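# Slide the red-taped fader knob onto its tape line

## Task

Move the knob of the fader that has red tape next to it until it sits level with the mark drawn on that tape, then release it. None of the other faders may be shifted.

## Robot and tools

ROBOT AND FRAME
Two arms, left_arm and right_arm, stand on opposite sides of a table. All reported positions use one scene frame: the origin is the table centre, the table surface is at z = +0.020 m, and +z is up. left_arm's base is on the +y side at (-0.061, +0.422, +0.109) m; right_arm's base is at (+0.029, -0.553, +0.120) m. The names left and right do not refer to image sides. Each gripper has its own axes: the fingers extend along its +x and close along its y. The reported end_effector_position is the point between the finger pads, roughly 3 to 4 cm short of the fingertips. Joint ranges (rad, base to hand): waist -3.054 to 3.054, shoulder 0.000 to 3.142, elbow 0.000 to 2.356, wrist pitch -1.571 to 1.571, wrist yaw -1.571 to 1.571, wrist roll -3.142 to 3.142.

THE 14-NUMBER ROW
Every motion command uses one row of 14 numbers, each in [-1, 1], always covering both arms: left_arm's dx, dy, dz, rx, ry, rz, opening, followed by right_arm's dx, dy, dz, rx, ry, rz, opening. The first six per arm are an offset, not a pose: a displacement from that gripper's measured pose, expressed in the gripper's own axes. A value of 1.0 equals 0.6 m for dx/dy/dz and 180 degrees for rotation; rx, ry, rz form a single rotation vector. Zeros mean stay put. The opening is absolute, not an offset: +1 is fully open (0.088 m); empty fingers touch near -0.80, and values below that down to -1 change nothing. A full close needs at least about 0.5 s.

TOOLS
execute_actions(actions): actions is a list of actions; each action is a table of 0 to 15 rows, each row lasting one 1/30 s control step. If fewer than 15 rows are given, the last row repeats until 15 steps (0.5 s) have passed. Every row's offset is counted from the gripper's pose at the start of that action (for a call's first action, the pose in the latest result), not from the row before. An empty list just returns state and images. Each step, the commanded pose is limited to 70 mm and 16 degrees away from the current measured pose, so big offsets take several actions; the arm won't go beyond the last limited pose, so keep sending the remainder.

move(target, speed, blocking): target is one 14-number row; offsets are counted from the pose in the most recent result that shows one. The gripper travels in a straight line; both arms finish together, in 0.5 to 10 s (stopped at 10 s if longer). The opening is applied when the move starts. speed is the top path speed in m/s, 0.002 to 0.5 (default 0.25); turning is capped at twice that in rad/s. Paths ignore obstacles and the other arm. With blocking=false you get a result after 0.5 s while motion continues; until some result shows the move has ended, other motion commands are rejected, so use wait or stop first. The extra "move:" line reports the ending (done, off_target, moving, held, fault), which limits applied (paced = the sent pose was clipped; held = a check blocked some steps, after which the arm may briefly exceed speed), and each gripper's remaining distance to its pose.

wait(seconds): 0 to 10 s; the arms keep their last command; returns early if a running move ends.
stop(): brakes a running move; braking needs distance, more when fast; fingers keep moving.
zoom_image(camera, region): camera is cam_low, cam_left_wrist or cam_right_wrist; region is [x0, y0, x1, y1] in that camera's pixels, origin top-left, at most 504 x 504.
read_manual(section): only "licences"; no motion.
finished_scene(scene): ends the current scene, given its number; cannot be undone. Only call once the knob is released on the line and will stay there.

RESULTS
Each result gives, per arm, the gripper position (m), quat_wxyz and velocities (m/s, rad/s), plus images from cam_low, cam_left_wrist and cam_right_wrist (each 504x504). Camera calibration (intrinsics and world-to-camera transforms) is provided and can be a few degrees or millimetres off. "Hand target" lines show the pose each controller is currently heading for. grip_measured is the measured finger opening on the command scale; the final Joint positions entry is the opening in metres. Readings may differ from truth by about 1 mm, and printed hand position drifts at long reach. A "pose unreachable" line means a clearance check altered or blocked that arm's command. Joint torque readings include offsets and noise.

CAUTIONS
Friction may leave the gripper short of target or slightly tilted, and tiny moves may not happen: check position and orientation after each move and correct. For an arm that should not move, send the offset back to its desired pose in the first call of a reply and zeros afterwards. Contact is harder with faster moves and with targets set deep past the contact, so approach the knob slowly and push it sideways gently. Never knock anything off the table, and keep the arms from striking each other. Joint load limits (N m): waist 18.2, shoulder 22.5, elbow 22.4, wrist pitch 5.92, wrist yaw 5.9, wrist roll 5.54; reaching one stops that arm for 10 s. Holding loads heats motors: warnings from 50 °C, a forced hold at 95 °C, and power loss if it does not cool. Loose objects may occasionally get nudged by outside pushes. The robot keeps holding its last command while you think.

Each tool is called after "Call:" by a JSON object that holds its "fn" and its "kwargs".

## Session

Call:
{"fn": "execute_actions", "kwargs": {"actions": []}}

Call:
{"fn": "zoom_image", "kwargs": {"camera": "cam_low", "region": [100,150,400,400]}}

Scene clock: 0.00 s.
left_arm: end_effector_position=(-0.2890, +0.1722, +0.1240) grip_measured=+0.844 end_effector_quat_wxyz=(+0.810, -0.292, +0.420, -0.287) end_effector_velocity=(-0.001, -0.000, +0.001) end_effector_angular_velocity=(-0.006, -0.002, -0.008) | right_arm: end_effector_position=(-0.0860, -0.2600, +0.4428) grip_measured=+0.831 end_effector_quat_wxyz=(+0.562, +0.025, -0.013, +0.827) end_effector_velocity=(-0.000, -0.000, -0.005) end_effector_angular_velocity=(-0.023, -0.002, +0.005)
Joint positions: left_arm=[-0.753  2.14   1.168 -0.849 -1.013 -2.845  0.08 ] | right_arm=[-0.007  0.845  0.644  0.256 -0.004  0.007  0.08 ]
Joint velocities: left_arm=[-0.002 -0.002 -0.002  0.007 -0.007  0.007 -0.   ] | right_arm=[-0.002 -0.002 -0.002 -0.022 -0.007  0.007 -0.   ]
Joint torques (N m, as the arm reports them, + toward a larger angle): no reading
Heat: left arm: hottest shoulder 32 °C (+0.0 °C/min); right arm: hottest elbow 32 °C (+0.0 °C/min).
Hand target (left_arm): -0.289, +0.172, +0.124; +0.810, -0.292, +0.420, -0.287
Hand target (right_arm): -0.086, -0.260, +0.443; +0.562, +0.025, -0.013, +0.827

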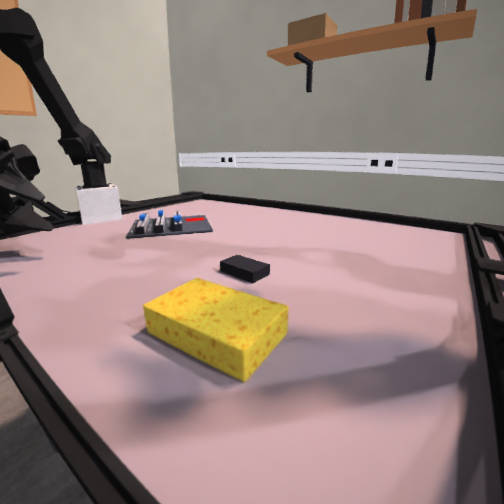

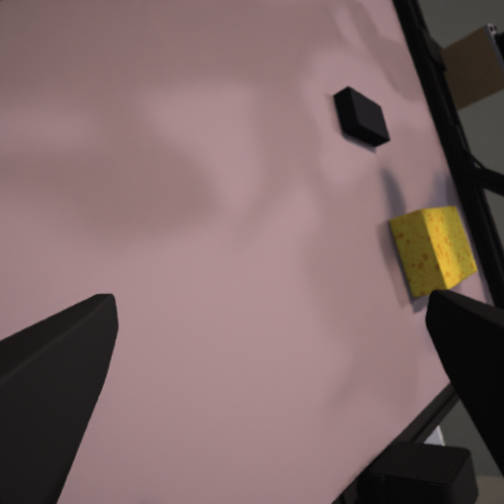

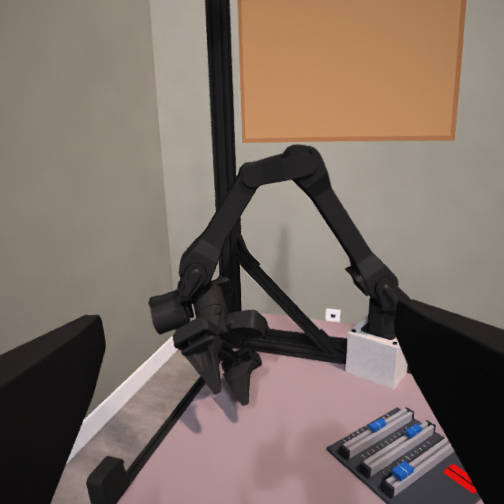

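Region (100, 150, 400, 400) of cam_low's 504x504 image, scaled by 1.680, with more detail than that image has.

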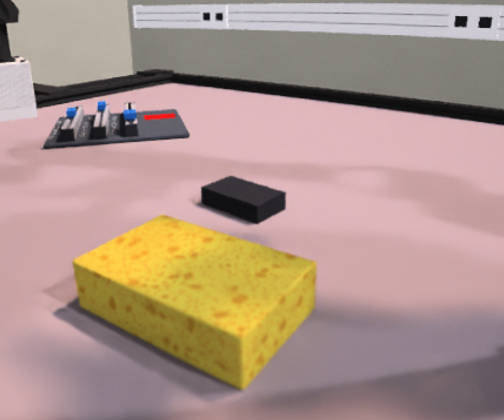

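Call:
{"fn": "move", "kwargs": {"target": [0.134,0.013,0.43,0.214,0.275,0.192,0.3,0,0,0,0,0,0,0.83]}}

Scene clock: 4.93 s.
left_arm: end_effector_position=(-0.0281, +0.1825, +0.1987) grip_measured=+0.300 end_effector_quat_wxyz=(+0.663, +0.255, +0.657, -0.252) end_effector_velocity=(+0.001, +0.004, +0.000) end_effector_angular_velocity=(+0.023, -0.004, -0.005) | right_arm: end_effector_position=(-0.0860, -0.2600, +0.4429) grip_measured=+0.830 end_effector_quat_wxyz=(+0.562, +0.025, -0.013, +0.827) end_effector_velocity=(-0.002, -0.001, +0.000) end_effector_angular_velocity=(+0.001, -0.009, +0.019)
Joint positions: left_arm=[ 0.503  1.483  1.007 -1.095 -0.009 -0.708  0.054] | right_arm=[-0.007  0.845  0.644  0.257 -0.004  0.007  0.08 ]
Joint velocities: left_arm=[ 0.002  0.002  0.002 -0.022 -0.007  0.007 -0.   ] | right_arm=[-0.002 -0.002  0.002 -0.007 -0.022 -0.007 -0.   ]
Joint torques (N m, as the arm reports them, + toward a larger angle): left_arm=[ 0.   -4.83  6.75  0.26  0.07  0.08] | right_arm=[-0.04 -2.73  7.82  2.01  0.    0.  ]
Heat: left arm: hottest shoulder 33 °C (+0.0 °C/min); right arm: hottest elbow 33 °C (+0.0 °C/min).
Hand target (left_arm): -0.027, +0.181, +0.199; +0.662, +0.254, +0.658, -0.252
Hand target (right_arm): -0.086, -0.260, +0.443; +0.562, +0.025, -0.013, +0.827
Off the commanded pose (left_arm): 0.003 m, 1 deg.
Off the commanded pose (right_arm): 0.000 m, 0 deg.
move: done
camera_calibration (this result's frames):
cam_left_wrist: T_world_to_cam=[[-0.659223, -0.751592, 0.0231054, 0.119067], [-0.694133, 0.620066, 0.365646, -0.178377], [-0.289144, 0.225004, -0.930467, 0.20923], [0, 0, 0, 1]] pos_world=[0.0151718, 0.153017, 0.257154]
cam_right_wrist: T_world_to_cam=[[0.951913, 0.303587, -0.041183, 0.177005], [0.0397499, -0.255673, -0.965946, 0.396457], [-0.303778, 0.91786, -0.255446, 0.403644], [0, 0, 0, 1]] pos_world=[-0.0616343, -0.322862, 0.493355]

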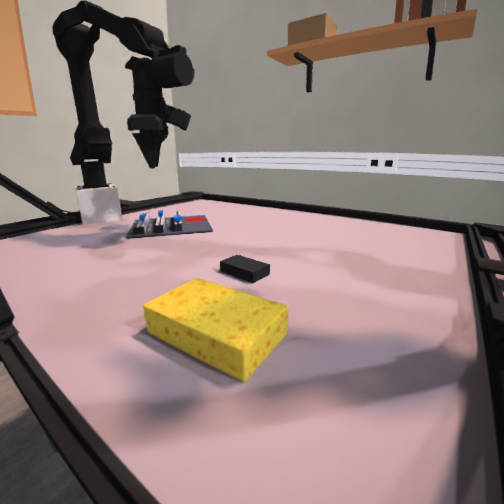

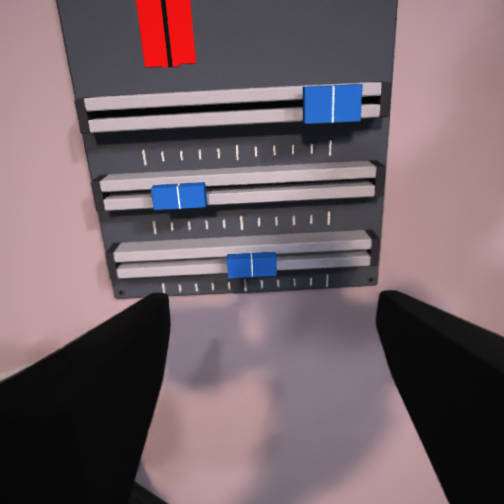

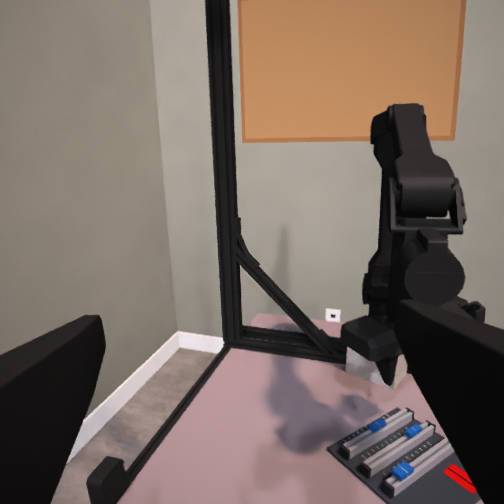

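Call:
{"fn": "move", "kwargs": {"target": [0.14,-0.058,0.077,-0.017,0,0,0.3,0,0,0,0,0,0,0.83]}}

Scene clock: 6.57 s.
left_arm: end_effector_position=(-0.0180, +0.1284, +0.1151) grip_measured=+0.300 end_effector_quat_wxyz=(+0.669, +0.239, +0.663, -0.236) end_effector_velocity=(-0.003, +0.005, -0.003) end_effector_angular_velocity=(+0.030, +0.012, +0.020) | right_arm: end_effector_position=(-0.0860, -0.2600, +0.4431) grip_measured=+0.830 end_effector_quat_wxyz=(+0.562, +0.025, -0.013, +0.827) end_effector_velocity=(-0.002, -0.001, -0.002) end_effector_angular_velocity=(-0.004, -0.010, +0.009)
Joint positions: left_arm=[ 0.513  1.818  1.01  -0.764 -0.009 -0.746  0.054] | right_arm=[-0.007  0.845  0.644  0.257 -0.004  0.007  0.08 ]
Joint velocities: left_arm=[-0.002  0.012  0.002 -0.022  0.007 -0.022 -0.   ] | right_arm=[ 0.002 -0.002 -0.002 -0.007 -0.007 -0.007 -0.   ]
Joint torques (N m, as the arm reports them, + toward a larger angle): left_arm=[ 0.2  -6.96  6.15  0.47 -0.06 -0.11] | right_arm=[-0.05 -2.77  7.83  2.01  0.01  0.  ]
Heat: left arm: hottest shoulder 33 °C (+9.1 °C/min); right arm: hottest elbow 34 °C (+18.3 °C/min).
Hand target (left_arm): -0.017, +0.126, +0.114; +0.670, +0.237, +0.664, -0.234
Hand target (right_arm): -0.086, -0.260, +0.443; +0.562, +0.025, -0.013, +0.827
Off the commanded pose (left_arm): 0.003 m, 0 deg.
Off the commanded pose (right_arm): 0.000 m, 0 deg.
move: done
camera_calibration (this result's frames):
cam_left_wrist: T_world_to_cam=[[-0.622647, -0.782178, 0.0225508, 0.0916492], [-0.722859, 0.585984, 0.366193, -0.103498], [-0.299643, 0.211708, -0.930266, 0.147989], [0, 0, 0, 1]] pos_world=[0.0265946, 0.101004, 0.173502]
cam_right_wrist: T_world_to_cam=[[0.951907, 0.303602, -0.0412074, 0.177026], [0.0396158, -0.25533, -0.966042, 0.396749], [-0.303814, 0.91795, -0.255078, 0.403555], [0, 0, 0, 1]] pos_world=[-0.0616242, -0.322888, 0.493509]

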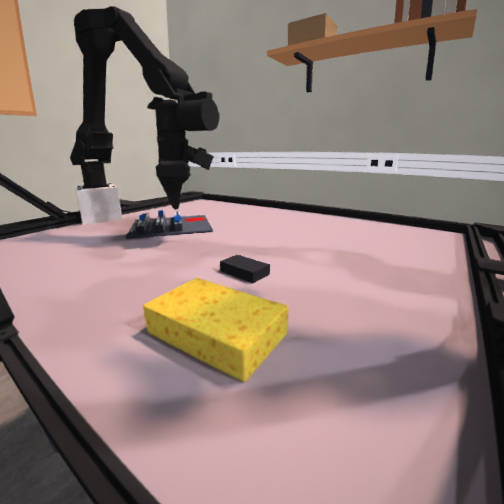

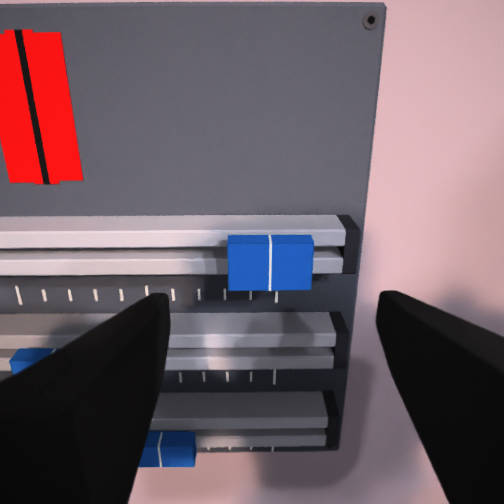

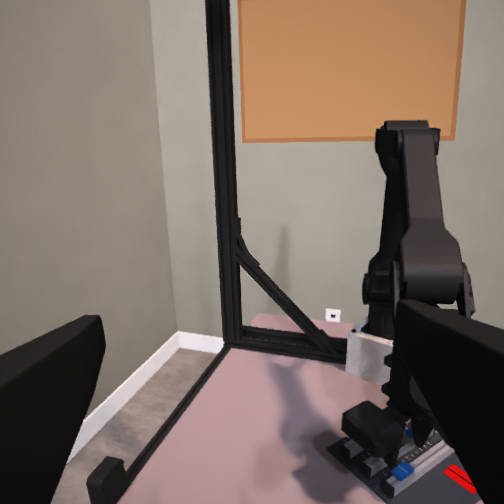

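Call:
{"fn": "move", "kwargs": {"target": [0.05,0,0.009,0,0,0,0.1,0,0,0,0,0,0,0.83], "speed": 0.1}}

Call:
{"fn": "zoom_image", "kwargs": {"camera": "cam_low", "region": [120,180,220,250]}}

Scene clock: 7.97 s.
left_arm: end_effector_position=(-0.0142, +0.1223, +0.0887) grip_measured=+0.100 end_effector_quat_wxyz=(+0.671, +0.235, +0.661, -0.240) end_effector_velocity=(+0.000, +0.002, +0.000) end_effector_angular_velocity=(+0.008, -0.006, +0.020) | right_arm: end_effector_position=(-0.0860, -0.2600, +0.4431) grip_measured=+0.830 end_effector_quat_wxyz=(+0.562, +0.025, -0.013, +0.827) end_effector_velocity=(+0.001, -0.000, +0.001) end_effector_angular_velocity=(+0.010, -0.005, -0.000)
Joint positions: left_arm=[ 0.523  1.892  0.983 -0.65  -0.009 -0.736  0.044] | right_arm=[-0.007  0.845  0.644  0.257 -0.004  0.007  0.08 ]
Joint velocities: left_arm=[-0.002 -0.002 -0.002 -0.007 -0.007 -0.022  0.   ] | right_arm=[-0.007 -0.002 -0.002  0.007 -0.007 -0.007  0.   ]
Joint torques (N m, as the arm reports them, + toward a larger angle): left_arm=[ 0.22 -6.78  4.33  0.49 -0.04  0.02] | right_arm=[-0.05 -2.78  7.84  2.01  0.01  0.  ]
Heat: left arm: hottest shoulder 33 °C (+7.5 °C/min); right arm: hottest elbow 34 °C (+15.1 °C/min).
Hand target (left_arm): -0.014, +0.125, +0.085; +0.669, +0.239, +0.663, -0.236
Hand target (right_arm): -0.086, -0.260, +0.443; +0.562, +0.025, -0.013, +0.827
Off the commanded pose (left_arm): 0.005 m, 1 deg.
Off the commanded pose (right_arm): 0.000 m, 0 deg.
move: done
camera_calibration (this result's frames):
cam_left_wrist: T_world_to_cam=[[-0.622994, -0.781609, 0.0310578, 0.0889926], [-0.723308, 0.590733, 0.357577, -0.0873363], [-0.297832, 0.200304, -0.933367, 0.127565], [0, 0, 0, 1]] pos_world=[0.0302638, 0.0955981, 0.14753]
cam_right_wrist: T_world_to_cam=[[0.951907, 0.303602, -0.0412074, 0.177026], [0.0396158, -0.25533, -0.966042, 0.396749], [-0.303814, 0.91795, -0.255078, 0.403555], [0, 0, 0, 1]] pos_world=[-0.0616242, -0.322888, 0.493509]

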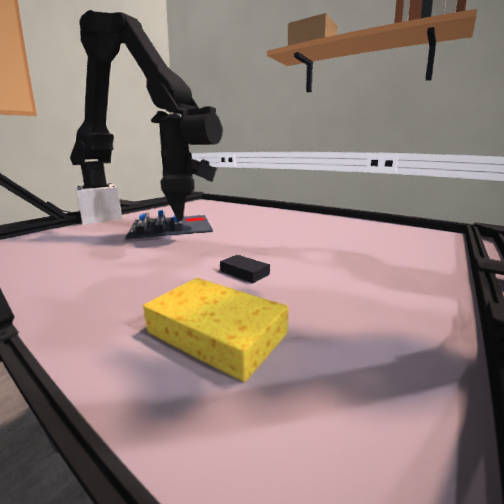

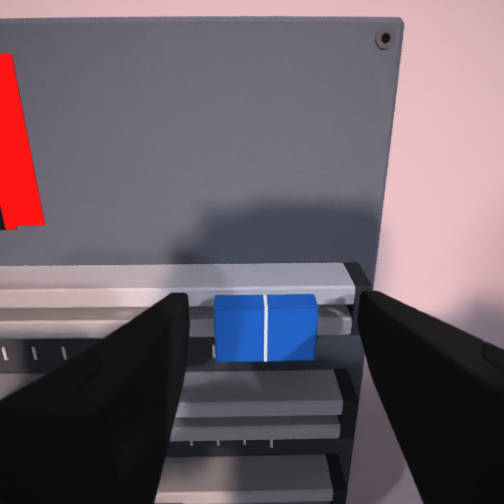

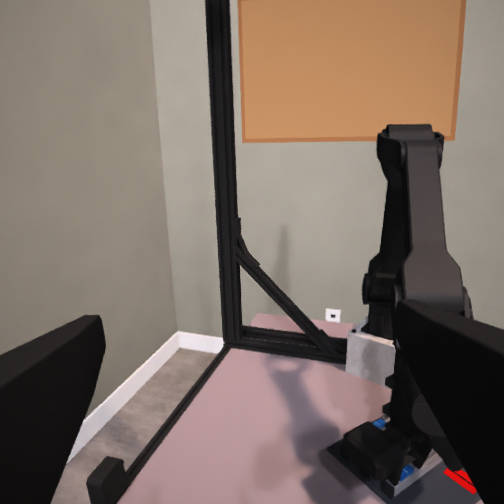

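Region (120, 180, 220, 250) of cam_low's 504x504 image, scaled by 5.040, with more detail than that image has; it fills the top 353 rows of this view, and the rest is white.

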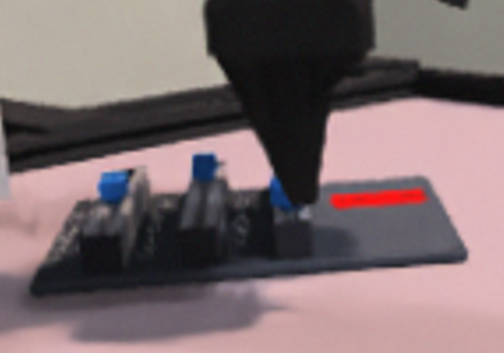

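Call:
{"fn": "execute_actions", "kwargs": {"actions": [[[0.008,0.003,-0.009,0,0,0,-0.1,0,0,0,0,0,0,0.83]],[[0,0,0,0,0,0,-0.2,0,0,0,0,0,0,0.83]]]}}

Call:
{"fn": "move", "kwargs": {"target": [0,0.12,0,0,0,0,-0.2,0,0,0,0,0,0,0.83], "speed": 0.07}}

Scene clock: 9.60 s.
left_arm: end_effector_position=(-0.0162, +0.1255, +0.0840) grip_measured=-0.199 end_effector_quat_wxyz=(+0.671, +0.235, +0.661, -0.240) end_effector_velocity=(+0.004, +0.003, -0.001) end_effector_angular_velocity=(+0.015, -0.020, +0.010) | right_arm: end_effector_position=(-0.0860, -0.2600, +0.4431) grip_measured=+0.830 end_effector_quat_wxyz=(+0.562, +0.025, -0.013, +0.827) end_effector_velocity=(+0.000, -0.000, -0.002) end_effector_angular_velocity=(-0.004, -0.009, -0.005)
Joint positions: left_arm=[ 0.518  1.892  0.959 -0.625 -0.009 -0.741  0.029] | right_arm=[-0.007  0.845  0.644  0.257 -0.004  0.007  0.08 ]
Joint velocities: left_arm=[ 0.002  0.002 -0.002 -0.007 -0.022 -0.007 -0.   ] | right_arm=[ 0.002 -0.002 -0.002 -0.007  0.007 -0.007  0.   ]
Joint torques (N m, as the arm reports them, + toward a larger angle): left_arm=[ 0.01 -7.85  4.92  0.4  -0.05  0.01] | right_arm=[-0.04 -2.75  7.84  2.    0.    0.01]
Heat: left arm: hottest shoulder 33 °C (+6.2 °C/min); right arm: hottest elbow 34 °C (+12.5 °C/min).
Hand target (left_arm): -0.016, +0.126, +0.084; +0.671, +0.235, +0.661, -0.240
Hand target (right_arm): -0.086, -0.260, +0.443; +0.562, +0.025, -0.013, +0.827
Off the commanded pose (left_arm): 0.000 m, 0 deg.
Off the commanded pose (right_arm): 0.000 m, 0 deg.
camera_calibration (this result's frames):
cam_left_wrist: T_world_to_cam=[[-0.622698, -0.781821, 0.0316573, 0.0904011], [-0.723553, 0.590747, 0.357057, -0.0889802], [-0.297856, 0.199433, -0.933546, 0.122094], [0, 0, 0, 1]] pos_world=[0.0282773, 0.0988926, 0.14289]
cam_right_wrist: T_world_to_cam=[[0.951907, 0.303602, -0.0412074, 0.177026], [0.0396158, -0.25533, -0.966042, 0.396749], [-0.303814, 0.91795, -0.255078, 0.403555], [0, 0, 0, 1]] pos_world=[-0.0616242, -0.322888, 0.493509]

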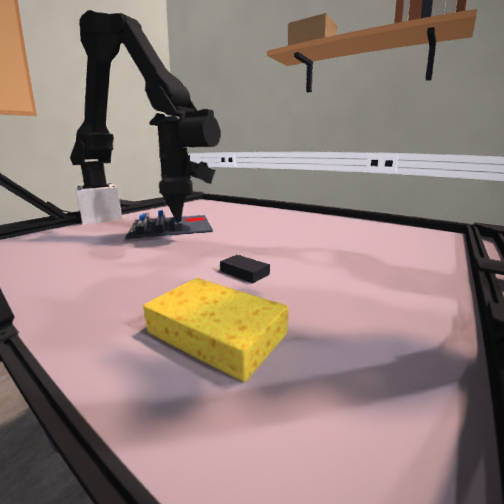

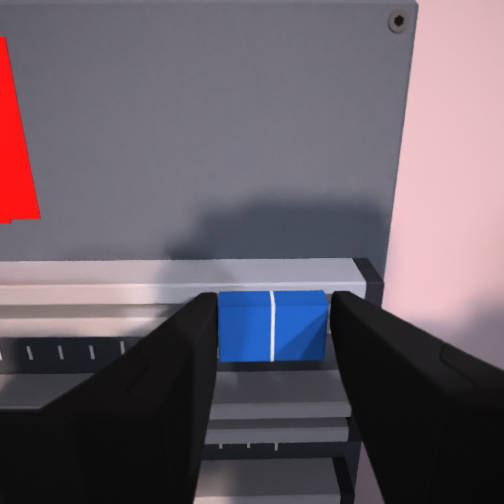

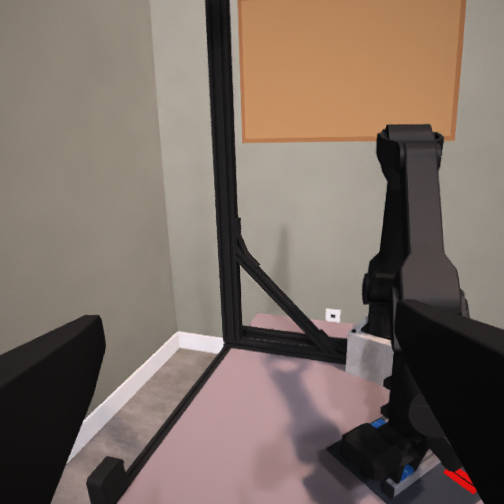

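Scene clock: 10.97 s.
left_arm: end_effector_position=(+0.0285, +0.1799, +0.0827) grip_measured=-0.200 end_effector_quat_wxyz=(+0.670, +0.236, +0.662, -0.239) end_effector_velocity=(+0.002, +0.004, +0.002) end_effector_angular_velocity=(+0.005, -0.006, +0.000) | right_arm: end_effector_position=(-0.0860, -0.2600, +0.4431) grip_measured=+0.830 end_effector_quat_wxyz=(+0.562, +0.025, -0.013, +0.827) end_effector_velocity=(-0.002, -0.001, -0.004) end_effector_angular_velocity=(-0.014, +0.001, +0.020)
Joint positions: left_arm=[ 0.722  1.765  0.779 -0.575 -0.006 -0.535  0.029] | right_arm=[-0.007  0.845  0.644  0.257 -0.004  0.007  0.08 ]
Joint velocities: left_arm=[ 0.007 -0.012 -0.007 -0.007 -0.007  0.007 -0.   ] | right_arm=[-0.002 -0.002 -0.007 -0.007 -0.022  0.007 -0.   ]
Joint torques (N m, as the arm reports them, + toward a larger angle): left_arm=[ 0.4  -8.1   4.06  0.38 -0.14  0.07] | right_arm=[-0.04 -2.76  7.83  2.01  0.01  0.  ]
Heat: left arm: hottest shoulder 33 °C (+5.5 °C/min); right arm: hottest elbow 34 °C (+10.9 °C/min).
Hand target (left_arm): +0.029, +0.182, +0.084; +0.671, +0.235, +0.661, -0.239
Hand target (right_arm): -0.086, -0.260, +0.443; +0.562, +0.025, -0.013, +0.827
Off the commanded pose (left_arm): 0.002 m, 0 deg.
Off the commanded pose (right_arm): 0.000 m, 0 deg.
move: done
camera_calibration (this result's frames):
cam_left_wrist: T_world_to_cam=[[-0.623562, -0.781213, 0.0296107, 0.160942], [-0.722407, 0.590274, 0.360144, -0.088464], [-0.298828, 0.203181, -0.932427, 0.122591], [0, 0, 0, 1]] pos_world=[0.0730837, 0.153039, 0.141402]
cam_right_wrist: T_world_to_cam=[[0.951907, 0.303602, -0.0412074, 0.177026], [0.0396158, -0.25533, -0.966042, 0.396749], [-0.303814, 0.91795, -0.255078, 0.403555], [0, 0, 0, 1]] pos_world=[-0.0616242, -0.322888, 0.493509]

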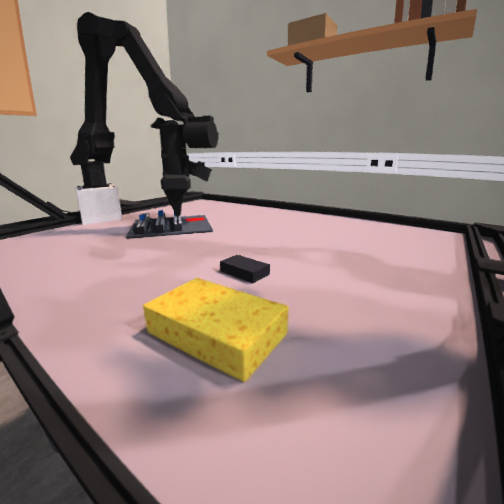

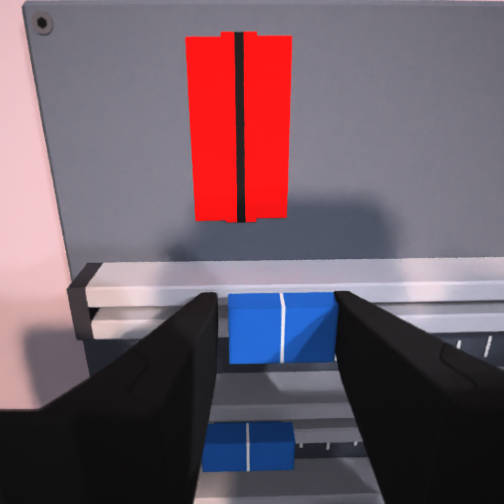

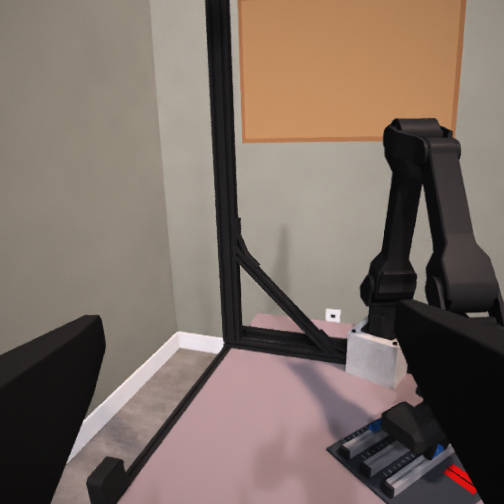

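Call:
{"fn": "execute_actions", "kwargs": {"actions": [[[0,0.006,0,0,0,0,-0.2,0,0,0,0,0,0,0.83],[0,0.012,0,0,0,0,-0.2,0,0,0,0,0,0,0.83],[0,0.018,0,0,0,0,-0.2,0,0,0,0,0,0,0.83]],[[0,0,0,0,0,0,0.3,0,0,0,0,0,0,0.83]],[[-0.07,-0.014,0.06,0,0,0,0.3,0,0,0,0,0,0,0.83]]]}}

Call:
{"fn": "wait", "kwargs": {"seconds": 0.3}}

Scene clock: 14.03 s.
left_arm: end_effector_position=(+0.0547, +0.1585, +0.1244) grip_measured=+0.300 end_effector_quat_wxyz=(+0.668, +0.237, +0.663, -0.242) end_effector_velocity=(-0.000, -0.002, +0.004) end_effector_angular_velocity=(+0.005, -0.006, -0.015) | right_arm: end_effector_position=(-0.0860, -0.2600, +0.4431) grip_measured=+0.830 end_effector_quat_wxyz=(+0.562, +0.025, -0.013, +0.827) end_effector_velocity=(-0.000, -0.000, -0.005) end_effector_angular_velocity=(-0.018, -0.015, +0.004)
Joint positions: left_arm=[ 0.785  1.76   0.98  -0.782 -0.001 -0.467  0.054] | right_arm=[-0.007  0.845  0.644  0.257 -0.004  0.007  0.08 ]
Joint velocities: left_arm=[-0.007 -0.002  0.017 -0.022 -0.007  0.007 -0.   ] | right_arm=[-0.002 -0.002 -0.002 -0.022 -0.007 -0.007 -0.   ]
Joint torques (N m, as the arm reports them, + toward a larger angle): left_arm=[ 0.25 -6.34  6.25  0.27 -0.05  0.11] | right_arm=[-0.06 -2.76  7.84  2.    0.01  0.  ]
Heat: left arm: hottest shoulder 34 °C (+8.6 °C/min); right arm: hottest elbow 35 °C (+12.8 °C/min).
Hand target (left_arm): +0.056, +0.157, +0.124; +0.668, +0.238, +0.663, -0.241
Hand target (right_arm): -0.086, -0.260, +0.443; +0.562, +0.025, -0.013, +0.827
Off the commanded pose (left_arm): 0.002 m, 0 deg.
Off the commanded pose (right_arm): 0.000 m, 0 deg.
camera_calibration (this result's frames):
cam_left_wrist: T_world_to_cam=[[-0.627623, -0.777824, 0.0328526, 0.158592], [-0.717636, 0.594386, 0.362909, -0.0731754], [-0.301807, 0.204194, -0.931245, 0.173485], [0, 0, 0, 1]] pos_world=[0.0993819, 0.131427, 0.182903]
cam_right_wrist: T_world_to_cam=[[0.951907, 0.303602, -0.0412074, 0.177026], [0.0396158, -0.25533, -0.966042, 0.396749], [-0.303814, 0.91795, -0.255078, 0.403555], [0, 0, 0, 1]] pos_world=[-0.0616242, -0.322888, 0.493509]

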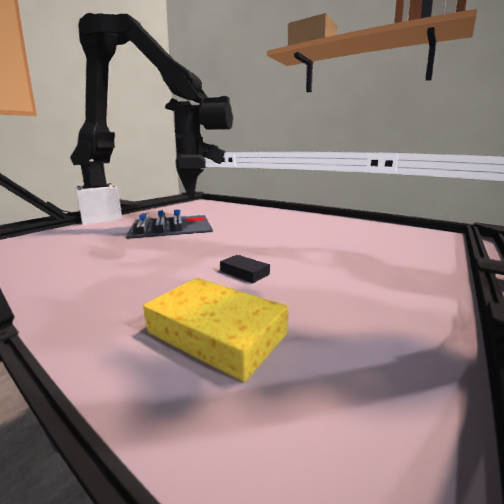

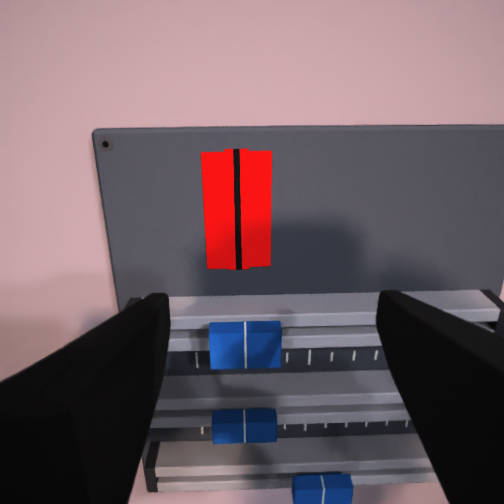

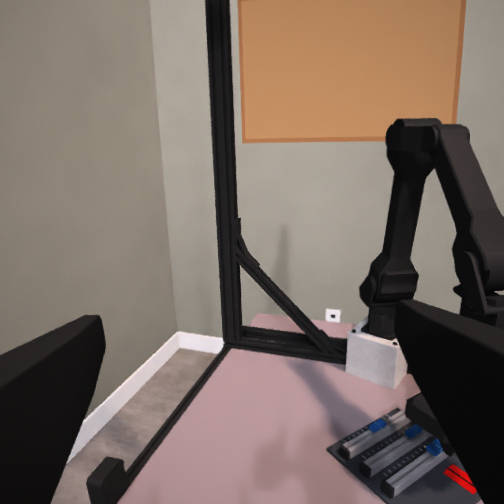

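Scene clock: 14.33 s.
left_arm: end_effector_position=(+0.0549, +0.1584, +0.1247) grip_measured=+0.300 end_effector_quat_wxyz=(+0.668, +0.237, +0.663, -0.242) end_effector_velocity=(+0.001, -0.000, -0.001) end_effector_angular_velocity=(+0.001, -0.008, +0.005) | right_arm: end_effector_position=(-0.0860, -0.2600, +0.4431) grip_measured=+0.830 end_effector_quat_wxyz=(+0.562, +0.025, -0.013, +0.827) end_effector_velocity=(-0.000, -0.000, -0.002) end_effector_angular_velocity=(-0.009, +0.004, +0.005)
Joint positions: left_arm=[ 0.785  1.76   0.982 -0.783 -0.001 -0.467  0.054] | right_arm=[-0.007  0.845  0.644  0.257 -0.004  0.007  0.08 ]
Joint velocities: left_arm=[-0.002  0.002 -0.002  0.007 -0.007 -0.007 -0.   ] | right_arm=[-0.002 -0.002 -0.002 -0.007 -0.007  0.007 -0.   ]
Joint torques (N m, as the arm reports them, + toward a larger angle): left_arm=[ 0.09 -6.39  6.11  0.31 -0.04  0.03] | right_arm=[-0.05 -2.78  7.83  2.    0.01  0.  ]
Heat: left arm: hottest shoulder 34 °C (+8.4 °C/min); right arm: hottest elbow 35 °C (+12.6 °C/min).
Hand target (left_arm): +0.056, +0.157, +0.124; +0.668, +0.238, +0.663, -0.241
Hand target (right_arm): -0.086, -0.260, +0.443; +0.562, +0.025, -0.013, +0.827
Off the commanded pose (left_arm): 0.002 m, 0 deg.
Off the commanded pose (right_arm): 0.000 m, 0 deg.
wait: 0.30 s; at rest by 0.17 s
camera_calibration (this result's frames):
cam_left_wrist: T_world_to_cam=[[-0.627623, -0.777824, 0.0328493, 0.158588], [-0.717637, 0.594386, 0.362908, -0.0730847], [-0.301804, 0.204196, -0.931246, 0.173875], [0, 0, 0, 1]] pos_world=[0.0995616, 0.13129, 0.183234]
cam_right_wrist: T_world_to_cam=[[0.951907, 0.303602, -0.0412074, 0.177026], [0.0396158, -0.25533, -0.966042, 0.396749], [-0.303814, 0.91795, -0.255078, 0.403555], [0, 0, 0, 1]] pos_world=[-0.0616242, -0.322888, 0.493509]

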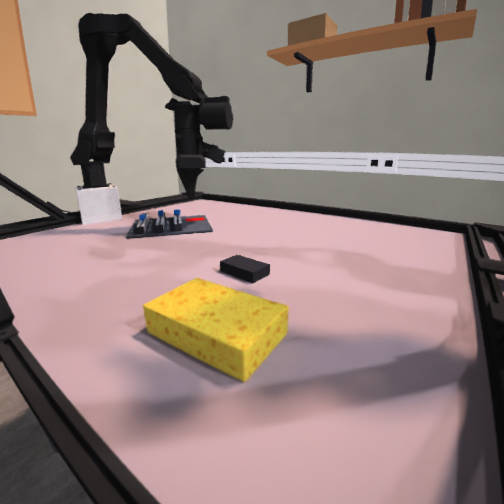

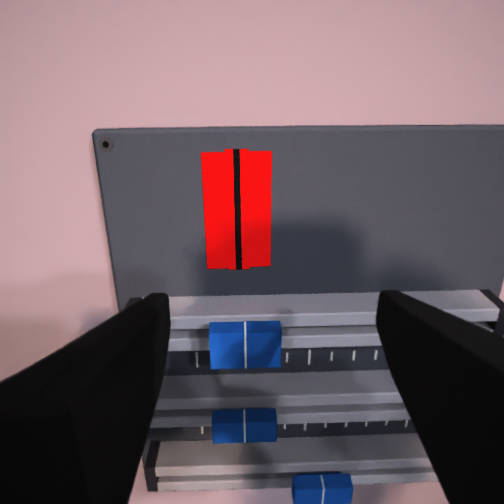

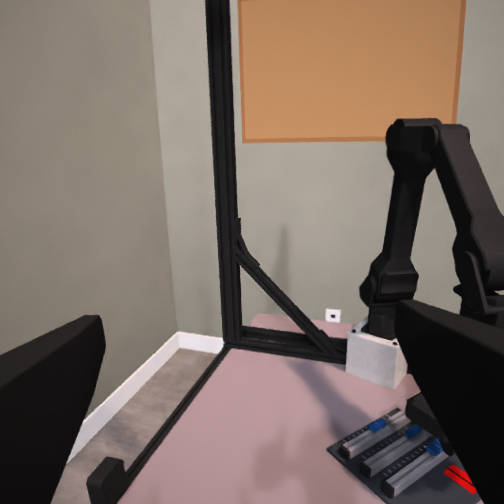

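Call:
{"fn": "finished_scene", "kwargs": {"scene": 1}}

The scene is finished: the task was done.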